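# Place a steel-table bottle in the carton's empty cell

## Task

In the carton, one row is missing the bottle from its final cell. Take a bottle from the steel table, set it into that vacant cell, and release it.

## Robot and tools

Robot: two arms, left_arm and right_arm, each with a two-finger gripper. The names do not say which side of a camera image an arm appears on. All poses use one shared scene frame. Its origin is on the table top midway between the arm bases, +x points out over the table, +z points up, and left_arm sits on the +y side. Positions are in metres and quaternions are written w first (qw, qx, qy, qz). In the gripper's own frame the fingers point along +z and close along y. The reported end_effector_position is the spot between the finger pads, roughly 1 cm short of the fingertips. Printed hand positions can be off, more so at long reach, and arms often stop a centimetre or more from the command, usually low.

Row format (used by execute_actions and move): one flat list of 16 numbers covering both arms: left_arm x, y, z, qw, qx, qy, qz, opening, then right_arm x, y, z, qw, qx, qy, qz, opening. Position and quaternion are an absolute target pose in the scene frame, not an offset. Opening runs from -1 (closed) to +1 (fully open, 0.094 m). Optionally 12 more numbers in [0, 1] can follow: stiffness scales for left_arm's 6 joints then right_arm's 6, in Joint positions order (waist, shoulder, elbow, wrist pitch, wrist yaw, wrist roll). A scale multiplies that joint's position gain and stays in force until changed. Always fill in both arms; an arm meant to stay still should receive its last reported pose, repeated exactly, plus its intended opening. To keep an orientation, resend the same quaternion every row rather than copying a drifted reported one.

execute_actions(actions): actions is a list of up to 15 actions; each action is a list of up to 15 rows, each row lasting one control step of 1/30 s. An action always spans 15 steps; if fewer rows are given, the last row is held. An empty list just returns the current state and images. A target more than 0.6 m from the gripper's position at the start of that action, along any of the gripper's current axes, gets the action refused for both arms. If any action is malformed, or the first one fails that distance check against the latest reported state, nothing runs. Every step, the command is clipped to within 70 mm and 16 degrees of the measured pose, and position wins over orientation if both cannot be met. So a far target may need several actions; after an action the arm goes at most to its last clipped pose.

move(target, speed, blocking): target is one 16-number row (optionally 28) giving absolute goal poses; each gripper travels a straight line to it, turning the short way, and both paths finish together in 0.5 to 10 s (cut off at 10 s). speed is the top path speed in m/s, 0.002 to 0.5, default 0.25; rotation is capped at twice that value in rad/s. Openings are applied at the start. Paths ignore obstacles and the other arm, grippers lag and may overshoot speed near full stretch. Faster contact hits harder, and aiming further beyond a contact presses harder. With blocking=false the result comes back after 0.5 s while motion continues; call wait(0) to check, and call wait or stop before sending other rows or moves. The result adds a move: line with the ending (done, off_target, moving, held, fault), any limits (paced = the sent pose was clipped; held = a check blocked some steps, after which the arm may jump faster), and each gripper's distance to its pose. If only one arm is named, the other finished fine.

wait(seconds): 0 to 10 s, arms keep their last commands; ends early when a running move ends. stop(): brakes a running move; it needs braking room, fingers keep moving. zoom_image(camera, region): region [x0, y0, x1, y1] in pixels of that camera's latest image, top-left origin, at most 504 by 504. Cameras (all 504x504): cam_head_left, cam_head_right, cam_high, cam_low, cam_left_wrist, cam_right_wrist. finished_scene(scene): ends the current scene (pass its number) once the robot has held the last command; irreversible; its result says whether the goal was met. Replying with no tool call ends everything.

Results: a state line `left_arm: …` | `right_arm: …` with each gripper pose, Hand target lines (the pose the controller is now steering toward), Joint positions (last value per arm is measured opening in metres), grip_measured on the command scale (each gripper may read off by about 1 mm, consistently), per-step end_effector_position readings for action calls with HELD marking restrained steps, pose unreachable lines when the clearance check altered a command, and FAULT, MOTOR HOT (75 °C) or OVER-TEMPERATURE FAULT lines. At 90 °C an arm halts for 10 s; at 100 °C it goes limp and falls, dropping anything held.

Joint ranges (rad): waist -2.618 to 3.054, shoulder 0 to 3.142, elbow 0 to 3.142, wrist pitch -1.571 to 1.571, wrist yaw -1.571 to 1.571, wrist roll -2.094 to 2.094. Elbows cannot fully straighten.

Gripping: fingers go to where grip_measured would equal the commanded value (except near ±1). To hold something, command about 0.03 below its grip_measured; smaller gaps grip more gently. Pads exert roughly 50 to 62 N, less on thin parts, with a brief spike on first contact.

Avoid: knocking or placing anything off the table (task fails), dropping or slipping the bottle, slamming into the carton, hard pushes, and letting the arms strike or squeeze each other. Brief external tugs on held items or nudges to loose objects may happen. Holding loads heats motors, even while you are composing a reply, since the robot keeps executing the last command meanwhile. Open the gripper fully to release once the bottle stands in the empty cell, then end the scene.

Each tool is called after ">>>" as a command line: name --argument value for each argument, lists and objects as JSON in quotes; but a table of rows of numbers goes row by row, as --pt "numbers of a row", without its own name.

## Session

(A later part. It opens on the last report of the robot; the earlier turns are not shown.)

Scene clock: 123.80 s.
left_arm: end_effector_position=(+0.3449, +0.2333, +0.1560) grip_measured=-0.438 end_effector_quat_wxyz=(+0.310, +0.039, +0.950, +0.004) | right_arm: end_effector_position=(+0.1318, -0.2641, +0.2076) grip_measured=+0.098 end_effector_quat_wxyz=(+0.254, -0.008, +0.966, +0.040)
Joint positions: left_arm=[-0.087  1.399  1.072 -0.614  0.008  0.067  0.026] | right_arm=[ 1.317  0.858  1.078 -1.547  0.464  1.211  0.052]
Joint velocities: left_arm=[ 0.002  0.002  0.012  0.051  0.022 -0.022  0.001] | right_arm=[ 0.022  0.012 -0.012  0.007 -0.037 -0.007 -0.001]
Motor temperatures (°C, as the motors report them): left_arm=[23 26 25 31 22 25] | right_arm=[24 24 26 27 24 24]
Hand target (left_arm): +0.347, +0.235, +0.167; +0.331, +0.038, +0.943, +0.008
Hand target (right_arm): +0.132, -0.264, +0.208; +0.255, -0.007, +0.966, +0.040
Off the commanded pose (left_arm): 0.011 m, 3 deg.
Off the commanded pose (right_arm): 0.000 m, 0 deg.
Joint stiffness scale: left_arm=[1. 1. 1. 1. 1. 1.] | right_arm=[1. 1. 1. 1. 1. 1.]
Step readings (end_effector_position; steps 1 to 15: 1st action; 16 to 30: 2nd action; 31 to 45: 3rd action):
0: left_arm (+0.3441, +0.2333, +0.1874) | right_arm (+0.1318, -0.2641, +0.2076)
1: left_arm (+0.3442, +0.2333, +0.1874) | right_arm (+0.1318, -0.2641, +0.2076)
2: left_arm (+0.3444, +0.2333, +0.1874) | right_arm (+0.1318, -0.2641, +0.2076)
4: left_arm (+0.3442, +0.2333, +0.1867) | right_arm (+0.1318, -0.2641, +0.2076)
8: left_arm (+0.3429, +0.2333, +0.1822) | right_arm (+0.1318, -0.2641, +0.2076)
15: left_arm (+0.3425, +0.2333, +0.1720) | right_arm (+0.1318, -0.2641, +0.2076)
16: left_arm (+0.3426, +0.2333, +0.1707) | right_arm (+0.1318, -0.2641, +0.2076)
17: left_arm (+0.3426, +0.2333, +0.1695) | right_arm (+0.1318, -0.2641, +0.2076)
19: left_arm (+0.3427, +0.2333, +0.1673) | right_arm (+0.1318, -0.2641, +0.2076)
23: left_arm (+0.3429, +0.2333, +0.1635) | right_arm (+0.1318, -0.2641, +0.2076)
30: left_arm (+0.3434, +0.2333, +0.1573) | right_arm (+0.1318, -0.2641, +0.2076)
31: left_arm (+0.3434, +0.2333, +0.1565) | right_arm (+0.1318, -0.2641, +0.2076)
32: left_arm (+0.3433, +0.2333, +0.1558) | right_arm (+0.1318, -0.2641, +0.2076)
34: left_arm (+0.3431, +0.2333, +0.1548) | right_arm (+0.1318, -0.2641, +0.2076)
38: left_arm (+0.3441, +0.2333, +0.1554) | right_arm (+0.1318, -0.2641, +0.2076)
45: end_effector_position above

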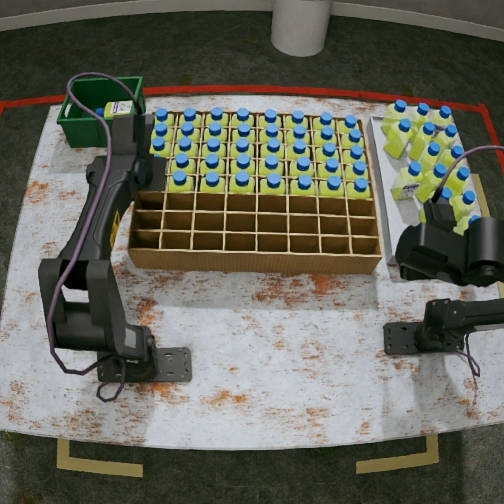

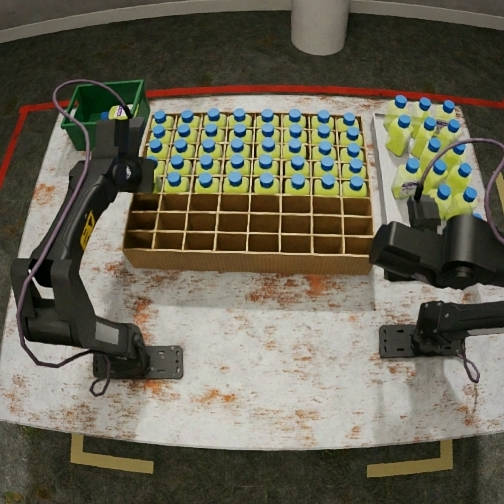

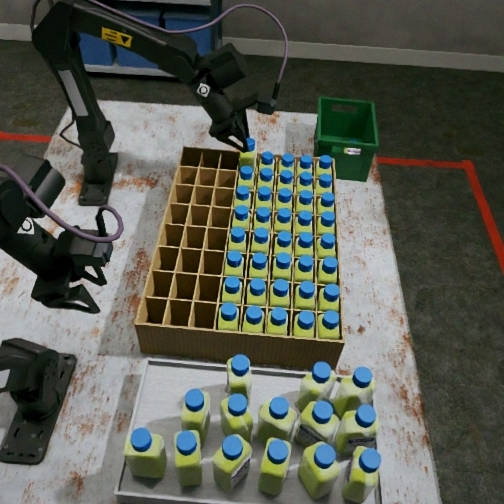

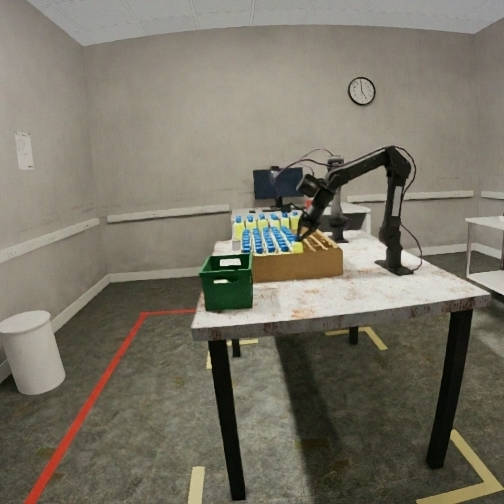

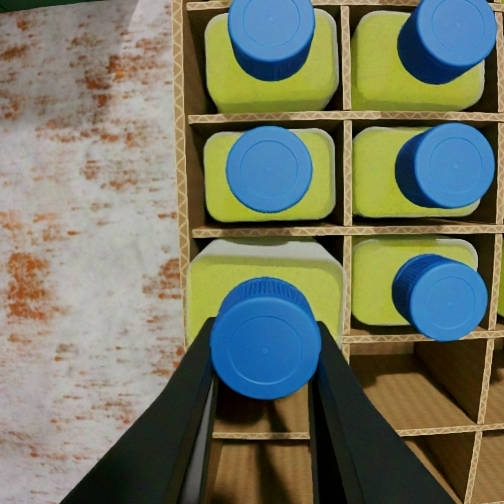

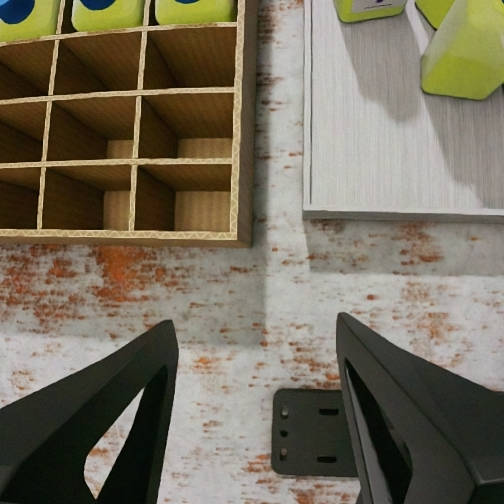

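>>> execute_actions --actions '[[[0.3475,0.2345,0.1655,0.3313,0.038,0.9427,0.008,-0.46,0.1321,-0.2642,0.2077,0.255,-0.007,0.966,0.040,0.1],[0.3475,0.2345,0.1645,0.3313,0.038,0.9427,0.008,-0.46,0.1321,-0.2642,0.2077,0.255,-0.007,0.966,0.040,0.1],[0.3475,0.2345,0.1635,0.3313,0.038,0.9427,0.008,-0.46,0.1321,-0.2642,0.2077,0.255,-0.007,0.966,0.040,0.1],[0.3475,0.2345,0.1625,0.3313,0.038,0.9427,0.008,-0.46,0.1321,-0.2642,0.2077,0.255,-0.007,0.966,0.040,0.1],[0.3475,0.2345,0.1615,0.3313,0.038,0.9427,0.008,-0.46,0.1321,-0.2642,0.2077,0.255,-0.007,0.966,0.040,0.1],[0.3475,0.2345,0.1605,0.3313,0.038,0.9427,0.008,-0.46,0.1321,-0.2642,0.2077,0.255,-0.007,0.966,0.040,0.1],[0.3475,0.2345,0.1595,0.3313,0.038,0.9427,0.008,-0.46,0.1321,-0.2642,0.2077,0.255,-0.007,0.966,0.040,0.1],[0.3475,0.2345,0.1585,0.3313,0.038,0.9427,0.008,-0.46,0.1321,-0.2642,0.2077,0.255,-0.007,0.966,0.040,0.1],[0.3475,0.2345,0.1575,0.3313,0.038,0.9427,0.008,-0.46,0.1321,-0.2642,0.2077,0.255,-0.007,0.966,0.040,0.1],[0.3475,0.2345,0.1565,0.3313,0.038,0.9427,0.008,-0.46,0.1321,-0.2642,0.2077,0.255,-0.007,0.966,0.040,0.1],[0.3475,0.2345,0.1555,0.3313,0.038,0.9427,0.008,-0.46,0.1321,-0.2642,0.2077,0.255,-0.007,0.966,0.040,0.1],[0.3475,0.2345,0.1545,0.3313,0.038,0.9427,0.008,-0.46,0.1321,-0.2642,0.2077,0.255,-0.007,0.966,0.040,0.1],[0.3475,0.2345,0.1535,0.3313,0.038,0.9427,0.008,-0.46,0.1321,-0.2642,0.2077,0.255,-0.007,0.966,0.040,0.1],[0.3475,0.2345,0.1525,0.3313,0.038,0.9427,0.008,-0.46,0.1321,-0.2642,0.2077,0.255,-0.007,0.966,0.040,0.1],[0.3475,0.2345,0.1515,0.3313,0.038,0.9427,0.008,-0.46,0.1321,-0.2642,0.2077,0.255,-0.007,0.966,0.040,0.1]],[[0.3475,0.2345,0.1505,0.3313,0.038,0.9427,0.008,-0.46,0.1321,-0.2642,0.2077,0.255,-0.007,0.966,0.040,0.1],[0.3475,0.2345,0.1495,0.3313,0.038,0.9427,0.008,-0.46,0.1321,-0.2642,0.2077,0.255,-0.007,0.966,0.040,0.1],[0.3475,0.2345,0.1485,0.3313,0.038,0.9427,0.008,-0.46,0.1321,-0.2642,0.2077,0.255,-0.007,0.966,0.040,0.1],[0.3475,0.2345,0.1477,0.3313,0.038,0.9427,0.008,-0.46,0.1321,-0.2642,0.2077,0.255,-0.007,0.966,0.040,0.1],[0.3475,0.2345,0.1469,0.3313,0.038,0.9427,0.008,-0.46,0.1321,-0.2642,0.2077,0.255,-0.007,0.966,0.040,0.1],[0.3475,0.2345,0.1462,0.3313,0.038,0.9427,0.008,-0.46,0.1321,-0.2642,0.2077,0.255,-0.007,0.966,0.040,0.1],[0.3475,0.2345,0.1456,0.3313,0.038,0.9427,0.008,-0.46,0.1321,-0.2642,0.2077,0.255,-0.007,0.966,0.040,0.1],[0.3475,0.2345,0.145,0.3313,0.038,0.9427,0.008,-0.46,0.1321,-0.2642,0.2077,0.255,-0.007,0.966,0.040,0.1],[0.3475,0.2345,0.1445,0.3313,0.038,0.9427,0.008,-0.46,0.1321,-0.2642,0.2077,0.255,-0.007,0.966,0.040,0.1],[0.3475,0.2345,0.144,0.3313,0.038,0.9427,0.008,-0.46,0.1321,-0.2642,0.2077,0.255,-0.007,0.966,0.040,0.1]]]'

>>> zoom_image --camera "cam_high" --region '[200, 110, 300, 200]'

>>> zoom_image --camera "cam_low" --region '[240, 190, 340, 270]'

Scene clock: 127.03 s.
left_arm: end_effector_position=(+0.3438, +0.2333, +0.1371) grip_measured=-0.438 end_effector_quat_wxyz=(+0.313, +0.039, +0.949, +0.005) | right_arm: end_effector_position=(+0.1318, -0.2641, +0.2076) grip_measured=+0.098 end_effector_quat_wxyz=(+0.254, -0.008, +0.966, +0.040)
Joint positions: left_arm=[-0.087  1.399  0.991 -0.526  0.008  0.067  0.026] | right_arm=[ 1.317  0.858  1.078 -1.547  0.464  1.211  0.052]
Joint velocities: left_arm=[-0.007  0.002 -0.012  0.051 -0.022  0.007  0.   ] | right_arm=[ 0.012 -0.017  0.007 -0.037  0.037 -0.007  0.   ]
Motor temperatures (°C, as the motors report them): left_arm=[23 26 25 31 22 25] | right_arm=[24 24 26 27 24 24]
Hand target (left_arm): +0.347, +0.235, +0.144; +0.331, +0.038, +0.943, +0.008
Hand target (right_arm): +0.132, -0.264, +0.208; +0.255, -0.007, +0.966, +0.040
Off the commanded pose (left_arm): 0.008 m, 2 deg.
Off the commanded pose (right_arm): 0.000 m, 0 deg.
Joint stiffness scale: left_arm=[1. 1. 1. 1. 1. 1.] | right_arm=[1. 1. 1. 1. 1. 1.]
Step readings (end_effector_position; steps 1 to 15: 1st action; 16 to 30: 2nd action):
0: left_arm (+0.3450, +0.2333, +0.1561) | right_arm (+0.1318, -0.2641, +0.2076)
1: left_arm (+0.3451, +0.2333, +0.1562) | right_arm (+0.1318, -0.2641, +0.2076)
2: left_arm (+0.3452, +0.2332, +0.1563) | right_arm (+0.1318, -0.2641, +0.2076)
4: left_arm (+0.3452, +0.2332, +0.1553) | right_arm (+0.1318, -0.2641, +0.2076)
8: left_arm (+0.3438, +0.2333, +0.1503) | right_arm (+0.1318, -0.2641, +0.2076)
15: left_arm (+0.3432, +0.2333, +0.1441) | right_arm (+0.1318, -0.2641, +0.2076)
16: left_arm (+0.3433, +0.2333, +0.1434) | right_arm (+0.1318, -0.2641, +0.2076)
17: left_arm (+0.3433, +0.2333, +0.1426) | right_arm (+0.1318, -0.2641, +0.2076)
19: left_arm (+0.3432, +0.2333, +0.1409) | right_arm (+0.1318, -0.2641, +0.2076)
23: left_arm (+0.3434, +0.2333, +0.1385) | right_arm (+0.1318, -0.2641, +0.2076)
30: end_effector_position above

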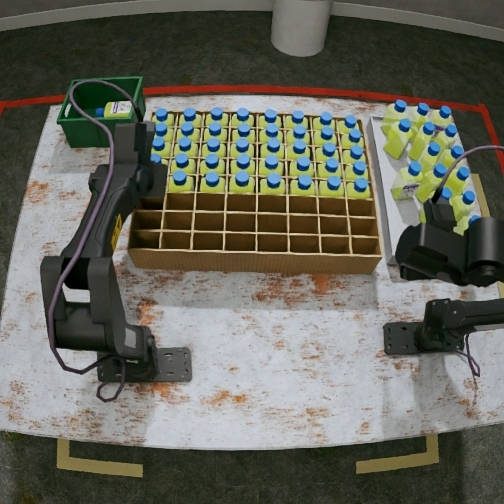

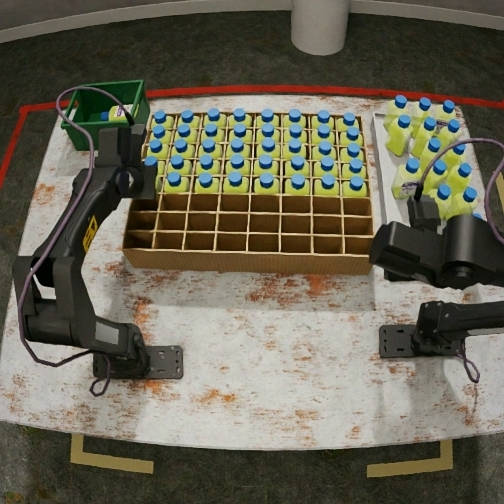

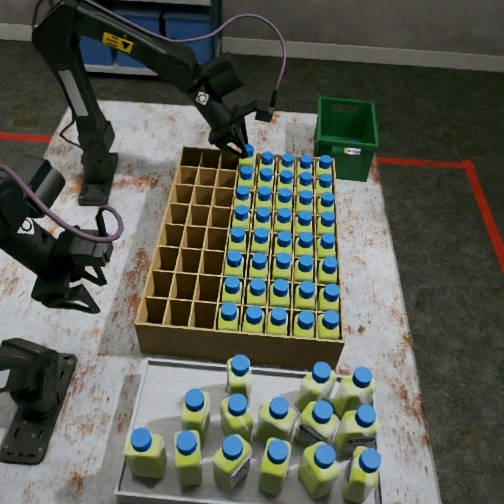

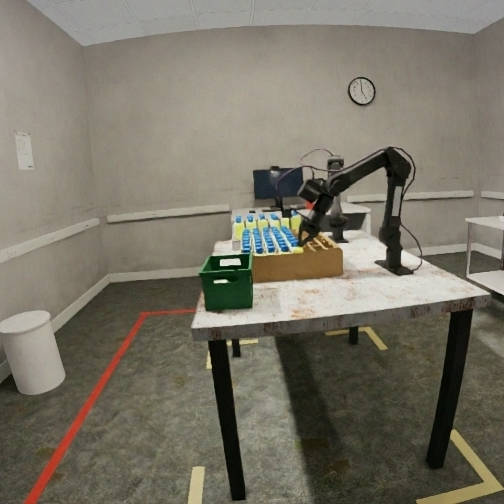

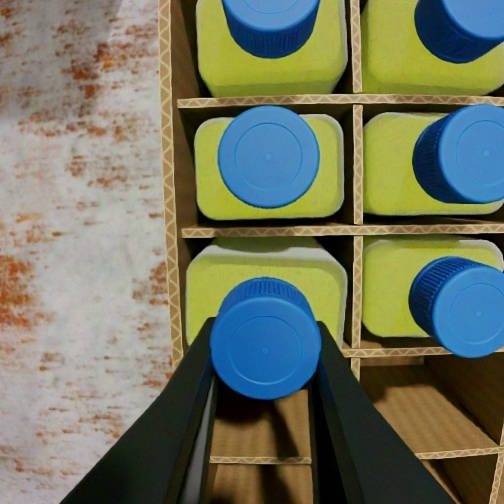

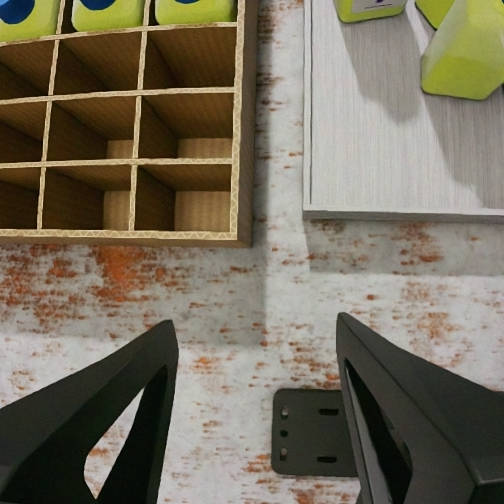

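Region (200, 110, 300, 200) of cam_high's 504x504 image, scaled by 5.040, with more detail than that image has; it fills the top 454 rows of this view, and the rest is white.

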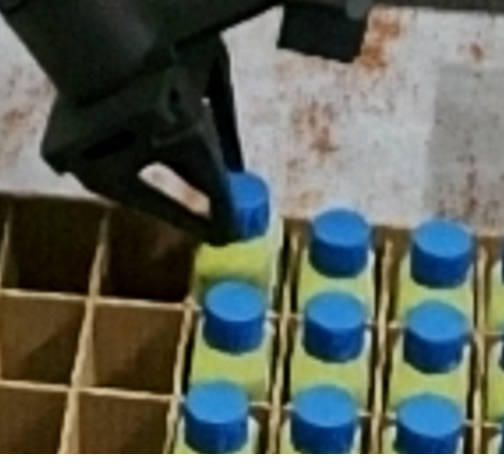

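Region (240, 190, 340, 270) of cam_low's 504x504 image, scaled by 5.040, with more detail than that image has; it fills the top 403 rows of this view, and the rest is white.

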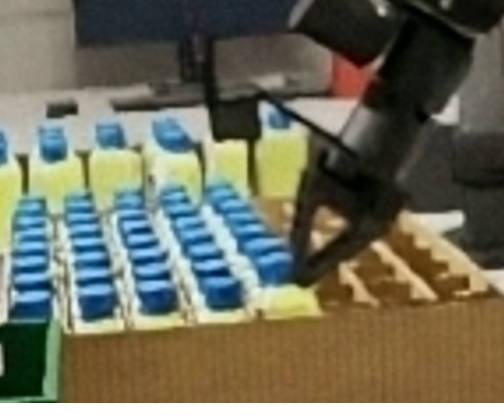

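>>> execute_actions --actions '[[[0.3474,0.2345,0.1433,0.3307,0.038,0.9429,0.008,-0.46,0.1321,-0.2642,0.2077,0.255,-0.007,0.966,0.040,0.1],[0.3473,0.2345,0.1426,0.3302,0.038,0.9431,0.008,-0.46,0.1321,-0.2642,0.2077,0.255,-0.007,0.966,0.040,0.1],[0.3472,0.2345,0.1419,0.3296,0.038,0.9433,0.008,-0.46,0.1321,-0.2642,0.2077,0.255,-0.007,0.966,0.040,0.1],[0.3471,0.2345,0.1412,0.3291,0.038,0.9435,0.008,-0.46,0.1321,-0.2642,0.2077,0.255,-0.007,0.966,0.040,0.1],[0.347,0.2345,0.1405,0.3285,0.038,0.9437,0.008,-0.46,0.1321,-0.2642,0.2077,0.255,-0.007,0.966,0.040,0.1],[0.3469,0.2345,0.1398,0.328,0.038,0.9439,0.008,-0.46,0.1321,-0.2642,0.2077,0.255,-0.007,0.966,0.040,0.1],[0.3468,0.2345,0.1391,0.3274,0.038,0.9441,0.008,-0.46,0.1321,-0.2642,0.2077,0.255,-0.007,0.966,0.040,0.1],[0.3467,0.2345,0.1384,0.3269,0.038,0.9443,0.008,-0.46,0.1321,-0.2642,0.2077,0.255,-0.007,0.966,0.040,0.1],[0.3466,0.2345,0.1377,0.3263,0.038,0.9445,0.008,-0.46,0.1321,-0.2642,0.2077,0.255,-0.007,0.966,0.040,0.1],[0.3465,0.2345,0.137,0.3258,0.038,0.9447,0.008,-0.46,0.1321,-0.2642,0.2077,0.255,-0.007,0.966,0.040,0.1],[0.3465,0.2345,0.1363,0.3252,0.038,0.9449,0.008,-0.46,0.1321,-0.2642,0.2077,0.255,-0.007,0.966,0.040,0.1],[0.3465,0.2345,0.1356,0.3247,0.038,0.9451,0.008,-0.46,0.1321,-0.2642,0.2077,0.255,-0.007,0.966,0.040,0.1],[0.3465,0.2345,0.1349,0.3241,0.038,0.9453,0.008,-0.46,0.1321,-0.2642,0.2077,0.255,-0.007,0.966,0.040,0.1],[0.3465,0.2345,0.1342,0.3236,0.038,0.9454,0.008,-0.46,0.1321,-0.2642,0.2077,0.255,-0.007,0.966,0.040,0.1],[0.3465,0.2345,0.1335,0.323,0.038,0.9456,0.008,-0.46,0.1321,-0.2642,0.2077,0.255,-0.007,0.966,0.040,0.1]],[[0.3465,0.2345,0.133,0.323,0.038,0.9456,0.008,-0.46,0.1321,-0.2642,0.2077,0.255,-0.007,0.966,0.040,0.1],[0.3465,0.2345,0.1325,0.323,0.038,0.9456,0.008,-0.46,0.1321,-0.2642,0.2077,0.255,-0.007,0.966,0.040,0.1],[0.3465,0.2345,0.132,0.323,0.038,0.9456,0.008,-0.46,0.1321,-0.2642,0.2077,0.255,-0.007,0.966,0.040,0.1],[0.3465,0.2345,0.1315,0.323,0.038,0.9456,0.008,-0.46,0.1321,-0.2642,0.2077,0.255,-0.007,0.966,0.040,0.1],[0.3465,0.2345,0.131,0.323,0.038,0.9456,0.008,-0.46,0.1321,-0.2642,0.2077,0.255,-0.007,0.966,0.040,0.1],[0.3465,0.2345,0.1305,0.323,0.038,0.9456,0.008,-0.46,0.1321,-0.2642,0.2077,0.255,-0.007,0.966,0.040,0.1],[0.3465,0.2345,0.13,0.323,0.038,0.9456,0.008,-0.46,0.1321,-0.2642,0.2077,0.255,-0.007,0.966,0.040,0.1]]]'

>>> zoom_image --camera "cam_high" --region '[200, 110, 300, 200]'

Scene clock: 129.93 s.
left_arm: end_effector_position=(+0.3437, +0.2333, +0.1306) grip_measured=-0.438 end_effector_quat_wxyz=(+0.316, +0.039, +0.948, +0.005) | right_arm: end_effector_position=(+0.1318, -0.2641, +0.2076) grip_measured=+0.098 end_effector_quat_wxyz=(+0.254, -0.008, +0.966, +0.040)
Joint positions: left_arm=[-0.087  1.399  0.961 -0.49   0.008  0.067  0.026] | right_arm=[ 1.317  0.858  1.078 -1.547  0.464  1.211  0.052]
Joint velocities: left_arm=[-0.012  0.002 -0.017  0.051 -0.022 -0.007 -0.001] | right_arm=[-0.002  0.002  0.012  0.081  0.051  0.007  0.   ]
Motor temperatures (°C, as the motors report them): left_arm=[23 26 25 31 22 25] | right_arm=[24 24 26 27 24 24]
Hand target (left_arm): +0.347, +0.235, +0.130; +0.323, +0.038, +0.946, +0.008
Hand target (right_arm): +0.132, -0.264, +0.208; +0.255, -0.007, +0.966, +0.040
Off the commanded pose (left_arm): 0.003 m, 1 deg.
Off the commanded pose (right_arm): 0.000 m, 0 deg.
Joint stiffness scale: left_arm=[1. 1. 1. 1. 1. 1.] | right_arm=[1. 1. 1. 1. 1. 1.]
Step readings (end_effector_position; steps 1 to 15: 1st action; 16 to 30: 2nd action):
0: left_arm (+0.3446, +0.2333, +0.1377) | right_arm (+0.1318, -0.2641, +0.2076)
1: left_arm (+0.3447, +0.2333, +0.1377) | right_arm (+0.1318, -0.2641, +0.2076)
2: left_arm (+0.3447, +0.2333, +0.1377) | right_arm (+0.1318, -0.2641, +0.2076)
4: left_arm (+0.3448, +0.2333, +0.1378) | right_arm (+0.1318, -0.2641, +0.2076)
8: left_arm (+0.3444, +0.2333, +0.1364) | right_arm (+0.1318, -0.2641, +0.2076)
15: left_arm (+0.3435, +0.2333, +0.1332) | right_arm (+0.1318, -0.2641, +0.2076)
16: left_arm (+0.3436, +0.2333, +0.1331) | right_arm (+0.1318, -0.2641, +0.2076)
17: left_arm (+0.3435, +0.2333, +0.1327) | right_arm (+0.1318, -0.2641, +0.2076)
19: left_arm (+0.3434, +0.2333, +0.1320) | right_arm (+0.1318, -0.2641, +0.2076)
23: left_arm (+0.3435, +0.2333, +0.1308) | right_arm (+0.1318, -0.2641, +0.2076)
30: end_effector_position above

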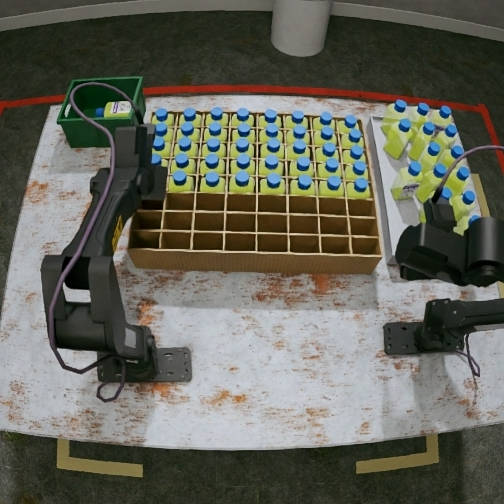

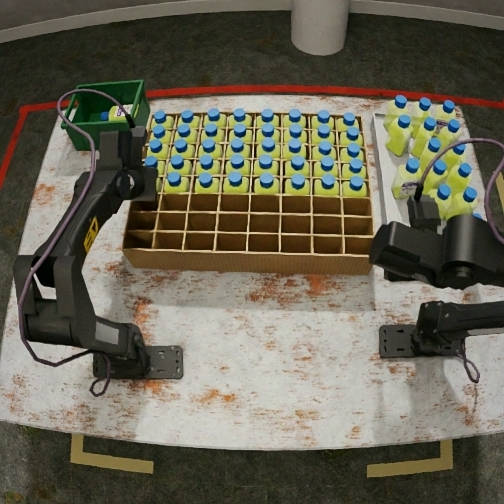

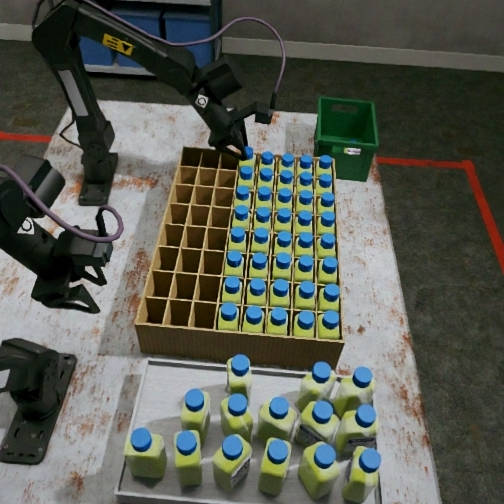

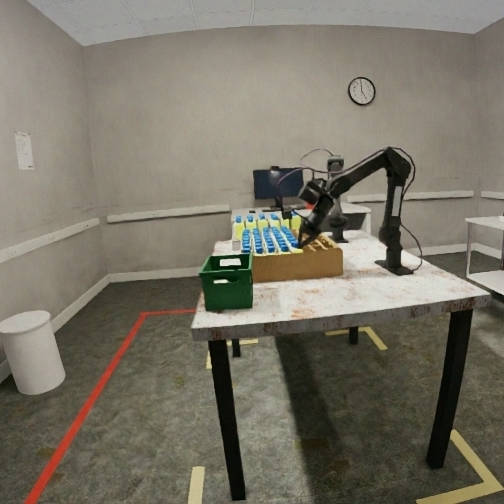

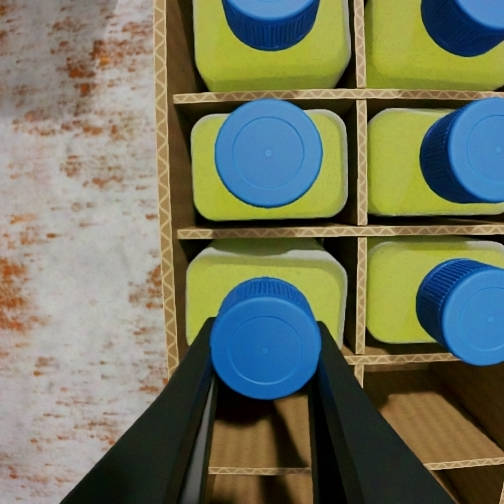

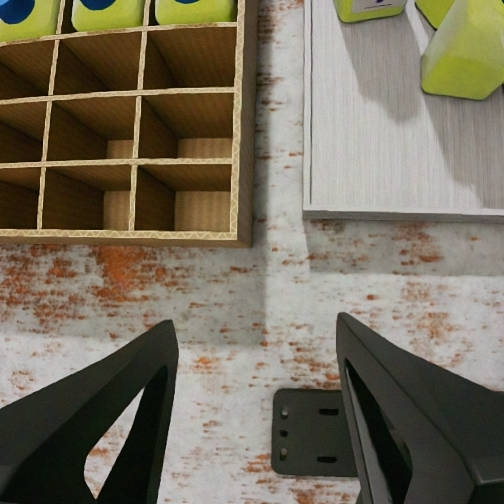

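Region (200, 110, 300, 200) of cam_high's 504x504 image, scaled by 5.040, with more detail than that image has; it fills the top 454 rows of this view, and the rest is white.

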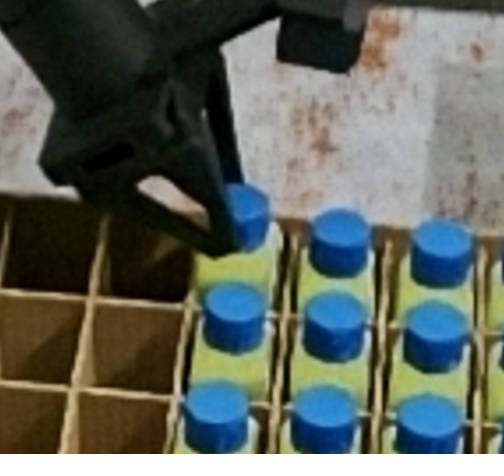

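>>> execute_actions --actions '[[[0.3466,0.2345,0.1296,0.3221,0.038,0.9459,0.008,-0.46,0.1321,-0.2642,0.2077,0.255,-0.007,0.966,0.040,0.1],[0.3467,0.2345,0.1292,0.3211,0.038,0.9462,0.008,-0.46,0.1321,-0.2642,0.2077,0.255,-0.007,0.966,0.040,0.1],[0.3467,0.2345,0.1288,0.3202,0.038,0.9465,0.008,-0.46,0.1321,-0.2642,0.2077,0.255,-0.007,0.966,0.040,0.1],[0.3468,0.2345,0.1284,0.3193,0.038,0.9469,0.008,-0.46,0.1321,-0.2642,0.2077,0.255,-0.007,0.966,0.040,0.1],[0.3469,0.2345,0.128,0.3183,0.038,0.9472,0.008,-0.46,0.1321,-0.2642,0.2077,0.255,-0.007,0.966,0.040,0.1],[0.3469,0.2345,0.1276,0.3174,0.038,0.9475,0.008,-0.46,0.1321,-0.2642,0.2077,0.255,-0.007,0.966,0.040,0.1],[0.347,0.2345,0.1272,0.3165,0.038,0.9478,0.008,-0.46,0.1321,-0.2642,0.2077,0.255,-0.007,0.966,0.040,0.1],[0.3471,0.2345,0.1268,0.3155,0.038,0.9481,0.008,-0.46,0.1321,-0.2642,0.2077,0.255,-0.007,0.966,0.040,0.1],[0.3471,0.2345,0.1264,0.3146,0.038,0.9484,0.008,-0.46,0.1321,-0.2642,0.2077,0.255,-0.007,0.966,0.040,0.1],[0.3472,0.2345,0.126,0.3137,0.038,0.9487,0.008,-0.46,0.1321,-0.2642,0.2077,0.255,-0.007,0.966,0.040,0.1],[0.3473,0.2345,0.1256,0.3127,0.038,0.9491,0.008,-0.46,0.1321,-0.2642,0.2077,0.255,-0.007,0.966,0.040,0.1],[0.3473,0.2345,0.1252,0.3118,0.038,0.9494,0.008,-0.46,0.1321,-0.2642,0.2077,0.255,-0.007,0.966,0.040,0.1],[0.3474,0.2345,0.1248,0.3109,0.038,0.9497,0.008,-0.46,0.1321,-0.2642,0.2077,0.255,-0.007,0.966,0.040,0.1],[0.3475,0.2345,0.1244,0.3099,0.038,0.95,0.008,-0.46,0.1321,-0.2642,0.2077,0.255,-0.007,0.966,0.040,0.1],[0.3475,0.2345,0.124,0.309,0.038,0.9503,0.008,-0.46,0.1321,-0.2642,0.2077,0.255,-0.007,0.966,0.040,0.1]],[[0.3475,0.2345,0.1236,0.309,0.038,0.9503,0.008,-0.46,0.1321,-0.2642,0.2077,0.255,-0.007,0.966,0.040,0.1],[0.3475,0.2345,0.1232,0.309,0.038,0.9503,0.008,-0.46,0.1321,-0.2642,0.2077,0.255,-0.007,0.966,0.040,0.1],[0.3475,0.2345,0.1228,0.309,0.038,0.9503,0.008,-0.46,0.1321,-0.2642,0.2077,0.255,-0.007,0.966,0.040,0.1],[0.3475,0.2345,0.1224,0.309,0.038,0.9503,0.008,-0.46,0.1321,-0.2642,0.2077,0.255,-0.007,0.966,0.040,0.1],[0.3475,0.2345,0.122,0.309,0.038,0.9503,0.008,-0.46,0.1321,-0.2642,0.2077,0.255,-0.007,0.966,0.040,0.1]]]'

>>> zoom_image --camera "cam_high" --region '[200, 110, 300, 200]'

Scene clock: 133.30 s.
left_arm: end_effector_position=(+0.3444, +0.2333, +0.1224) grip_measured=-0.438 end_effector_quat_wxyz=(+0.306, +0.039, +0.951, +0.005) | right_arm: end_effector_position=(+0.1318, -0.2641, +0.2076) grip_measured=+0.098 end_effector_quat_wxyz=(+0.254, -0.008, +0.966, +0.040)
Joint positions: left_arm=[-0.087  1.423  0.961 -0.487  0.008  0.067  0.026] | right_arm=[ 1.317  0.858  1.078 -1.547  0.464  1.211  0.052]
Joint velocities: left_arm=[-0.012  0.002 -0.022  0.007 -0.022 -0.066  0.001] | right_arm=[-0.002 -0.002 -0.012  0.007  0.022 -0.081 -0.   ]
Motor temperatures (°C, as the motors report them): left_arm=[23 26 25 31 22 25] | right_arm=[24 24 27 27 24 24]
Hand target (left_arm): +0.347, +0.234, +0.122; +0.309, +0.038, +0.950, +0.008
Hand target (right_arm): +0.132, -0.264, +0.208; +0.255, -0.007, +0.966, +0.040
Off the commanded pose (left_arm): 0.003 m, 1 deg.
Off the commanded pose (right_arm): 0.000 m, 0 deg.
Joint stiffness scale: left_arm=[1. 1. 1. 1. 1. 1.] | right_arm=[1. 1. 1. 1. 1. 1.]
Step readings (end_effector_position; steps 1 to 15: 1st action; 16 to 30: 2nd action):
0: left_arm (+0.3438, +0.2333, +0.1306) | right_arm (+0.1318, -0.2641, +0.2076)
1: left_arm (+0.3438, +0.2333, +0.1306) | right_arm (+0.1318, -0.2641, +0.2076)
2: left_arm (+0.3438, +0.2333, +0.1306) | right_arm (+0.1318, -0.2641, +0.2076)
4: left_arm (+0.3438, +0.2333, +0.1306) | right_arm (+0.1318, -0.2641, +0.2076)
8: left_arm (+0.3439, +0.2333, +0.1296) | right_arm (+0.1318, -0.2641, +0.2076)
15: left_arm (+0.3442, +0.2333, +0.1231) | right_arm (+0.1318, -0.2641, +0.2076)
16: left_arm (+0.3443, +0.2333, +0.1227) | right_arm (+0.1318, -0.2641, +0.2076)
17: left_arm (+0.3444, +0.2333, +0.1224) | right_arm (+0.1318, -0.2641, +0.2076)
19: left_arm (+0.3444, +0.2333, +0.1224) | right_arm (+0.1318, -0.2641, +0.2076)
23: left_arm (+0.3444, +0.2333, +0.1224) | right_arm (+0.1318, -0.2641, +0.2076)
30: end_effector_position above

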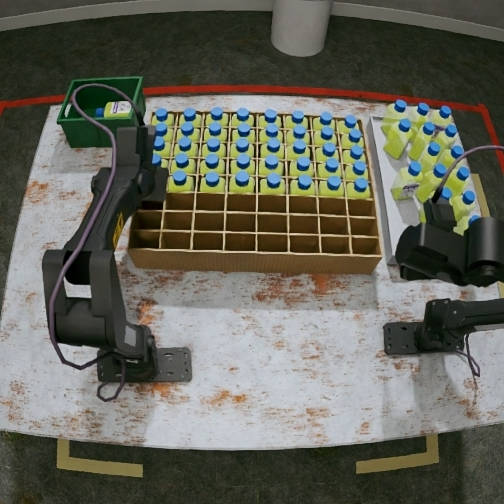

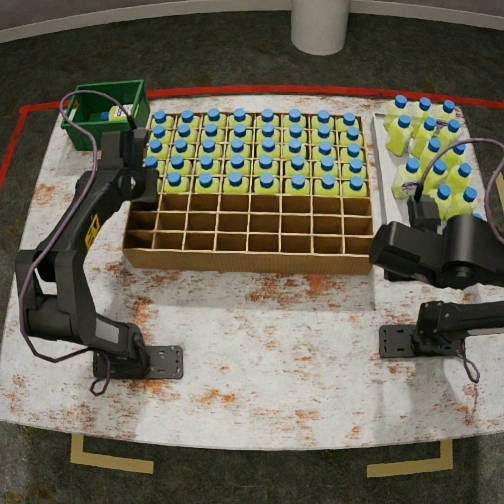

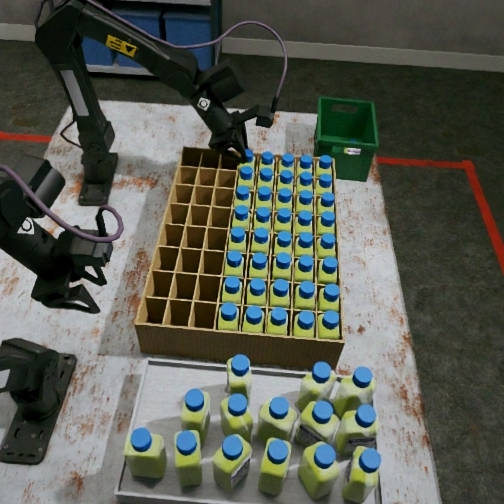

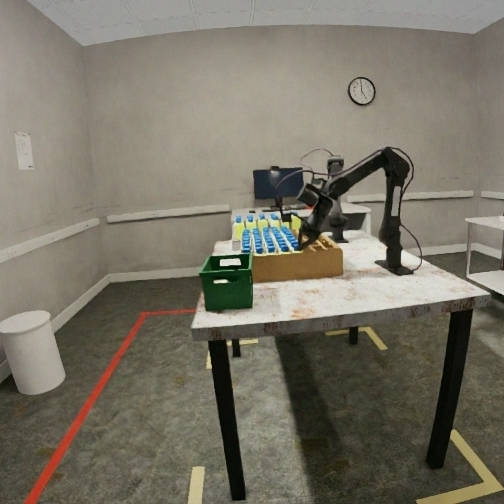

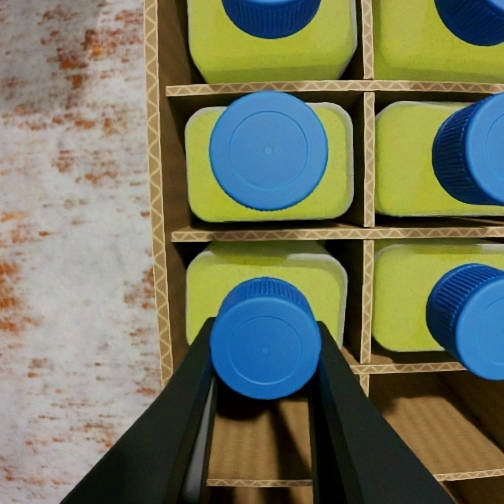

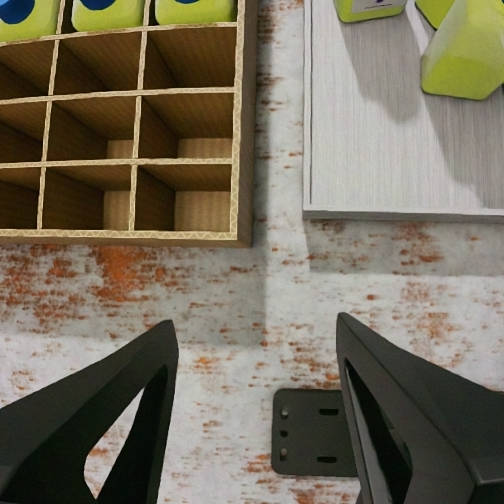

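Region (200, 110, 300, 200) of cam_high's 504x504 image, scaled by 5.040, with more detail than that image has; it fills the top 454 rows of this view, and the rest is white.

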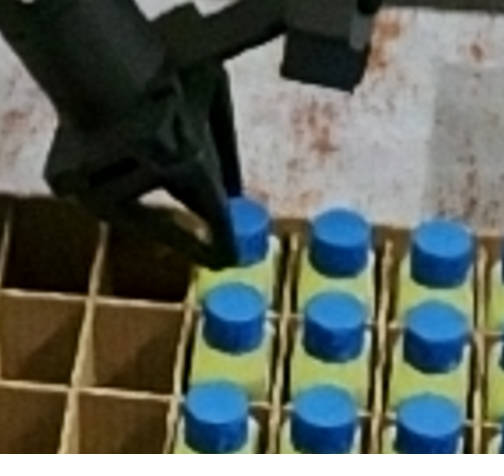

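>>> execute_actions --actions '[[[0.3475,0.2345,0.1217,0.309,0.038,0.9503,0.008,-0.46,0.1321,-0.2642,0.2077,0.255,-0.007,0.966,0.040,0.1],[0.3475,0.2345,0.1214,0.309,0.038,0.9503,0.008,-0.46,0.1321,-0.2642,0.2077,0.255,-0.007,0.966,0.040,0.1],[0.3475,0.2345,0.1211,0.309,0.038,0.9503,0.008,-0.46,0.1321,-0.2642,0.2077,0.255,-0.007,0.966,0.040,0.1],[0.3475,0.2345,0.1208,0.309,0.038,0.9503,0.008,-0.46,0.1321,-0.2642,0.2077,0.255,-0.007,0.966,0.040,0.1],[0.3475,0.2345,0.1205,0.309,0.038,0.9503,0.008,-0.46,0.1321,-0.2642,0.2077,0.255,-0.007,0.966,0.040,0.1],[0.3475,0.2345,0.1202,0.309,0.038,0.9503,0.008,-0.46,0.1321,-0.2642,0.2077,0.255,-0.007,0.966,0.040,0.1],[0.3475,0.2345,0.12,0.309,0.038,0.9503,0.008,-0.46,0.1321,-0.2642,0.2077,0.255,-0.007,0.966,0.040,0.1]]]'

Scene clock: 135.87 s.
left_arm: end_effector_position=(+0.3446, +0.2333, +0.1225) grip_measured=-0.438 end_effector_quat_wxyz=(+0.306, +0.039, +0.951, +0.005) | right_arm: end_effector_position=(+0.1318, -0.2641, +0.2076) grip_measured=+0.098 end_effector_quat_wxyz=(+0.254, -0.008, +0.966, +0.040)
Joint positions: left_arm=[-0.087  1.423  0.961 -0.486  0.008  0.067  0.026] | right_arm=[ 1.317  0.858  1.078 -1.547  0.464  1.211  0.052]
Joint velocities: left_arm=[-0.007  0.002 -0.002  0.022  0.037 -0.007 -0.   ] | right_arm=[ 0.007 -0.012 -0.017 -0.007  0.022 -0.007  0.001]
Motor temperatures (°C, as the motors report them): left_arm=[23 26 25 31 22 25] | right_arm=[24 24 27 27 24 24]
Hand target (left_arm): +0.347, +0.235, +0.120; +0.309, +0.038, +0.950, +0.008
Hand target (right_arm): +0.132, -0.264, +0.208; +0.255, -0.007, +0.966, +0.040
Off the commanded pose (left_arm): 0.004 m, 1 deg.
Off the commanded pose (right_arm): 0.000 m, 0 deg.
Joint stiffness scale: left_arm=[1. 1. 1. 1. 1. 1.] | right_arm=[1. 1. 1. 1. 1. 1.]
Step readings (end_effector_position):
0: left_arm (+0.3444, +0.2333, +0.1224) | right_arm (+0.1318, -0.2641, +0.2076)
1: left_arm (+0.3444, +0.2333, +0.1224) | right_arm (+0.1318, -0.2641, +0.2076)
2: left_arm (+0.3444, +0.2333, +0.1224) | right_arm (+0.1318, -0.2641, +0.2076)
4: left_arm (+0.3445, +0.2333, +0.1224) | right_arm (+0.1318, -0.2641, +0.2076)
8: left_arm (+0.3446, +0.2333, +0.1225) | right_arm (+0.1318, -0.2641, +0.2076)
15: end_effector_position above

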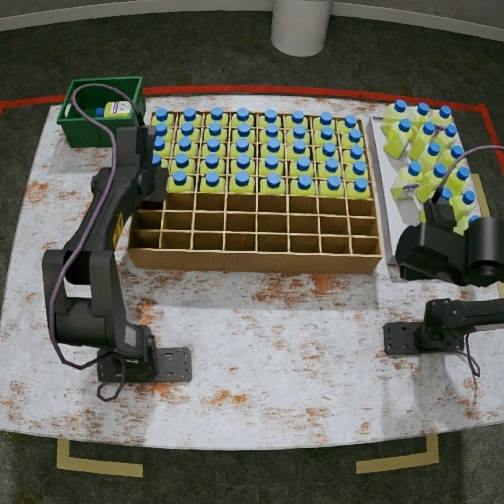

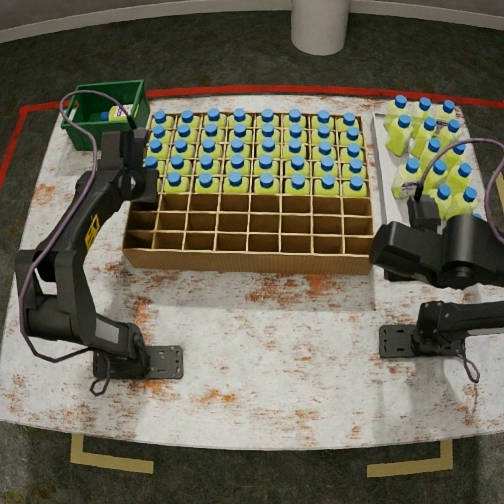

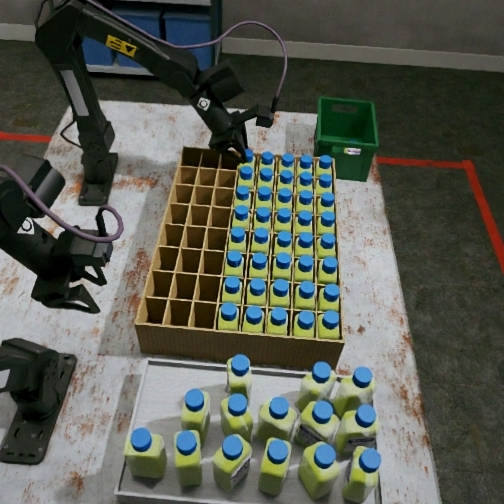

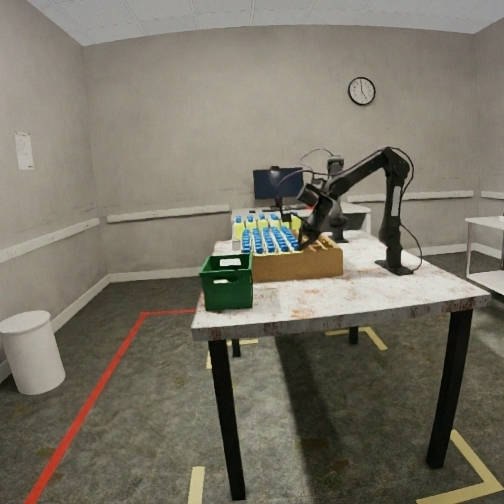

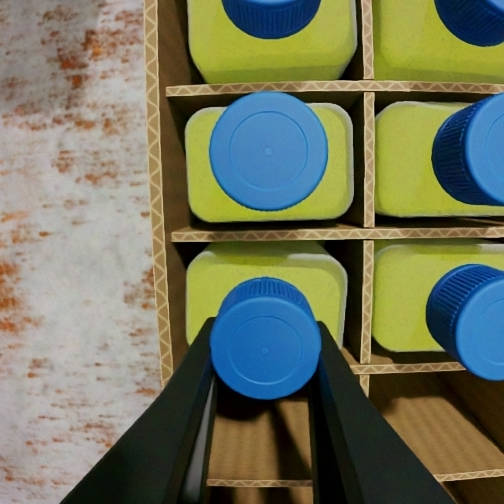

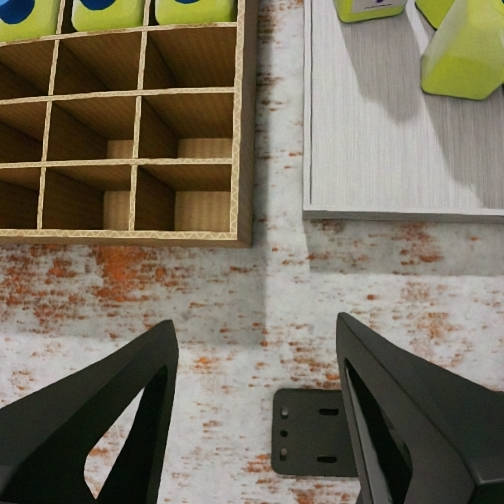

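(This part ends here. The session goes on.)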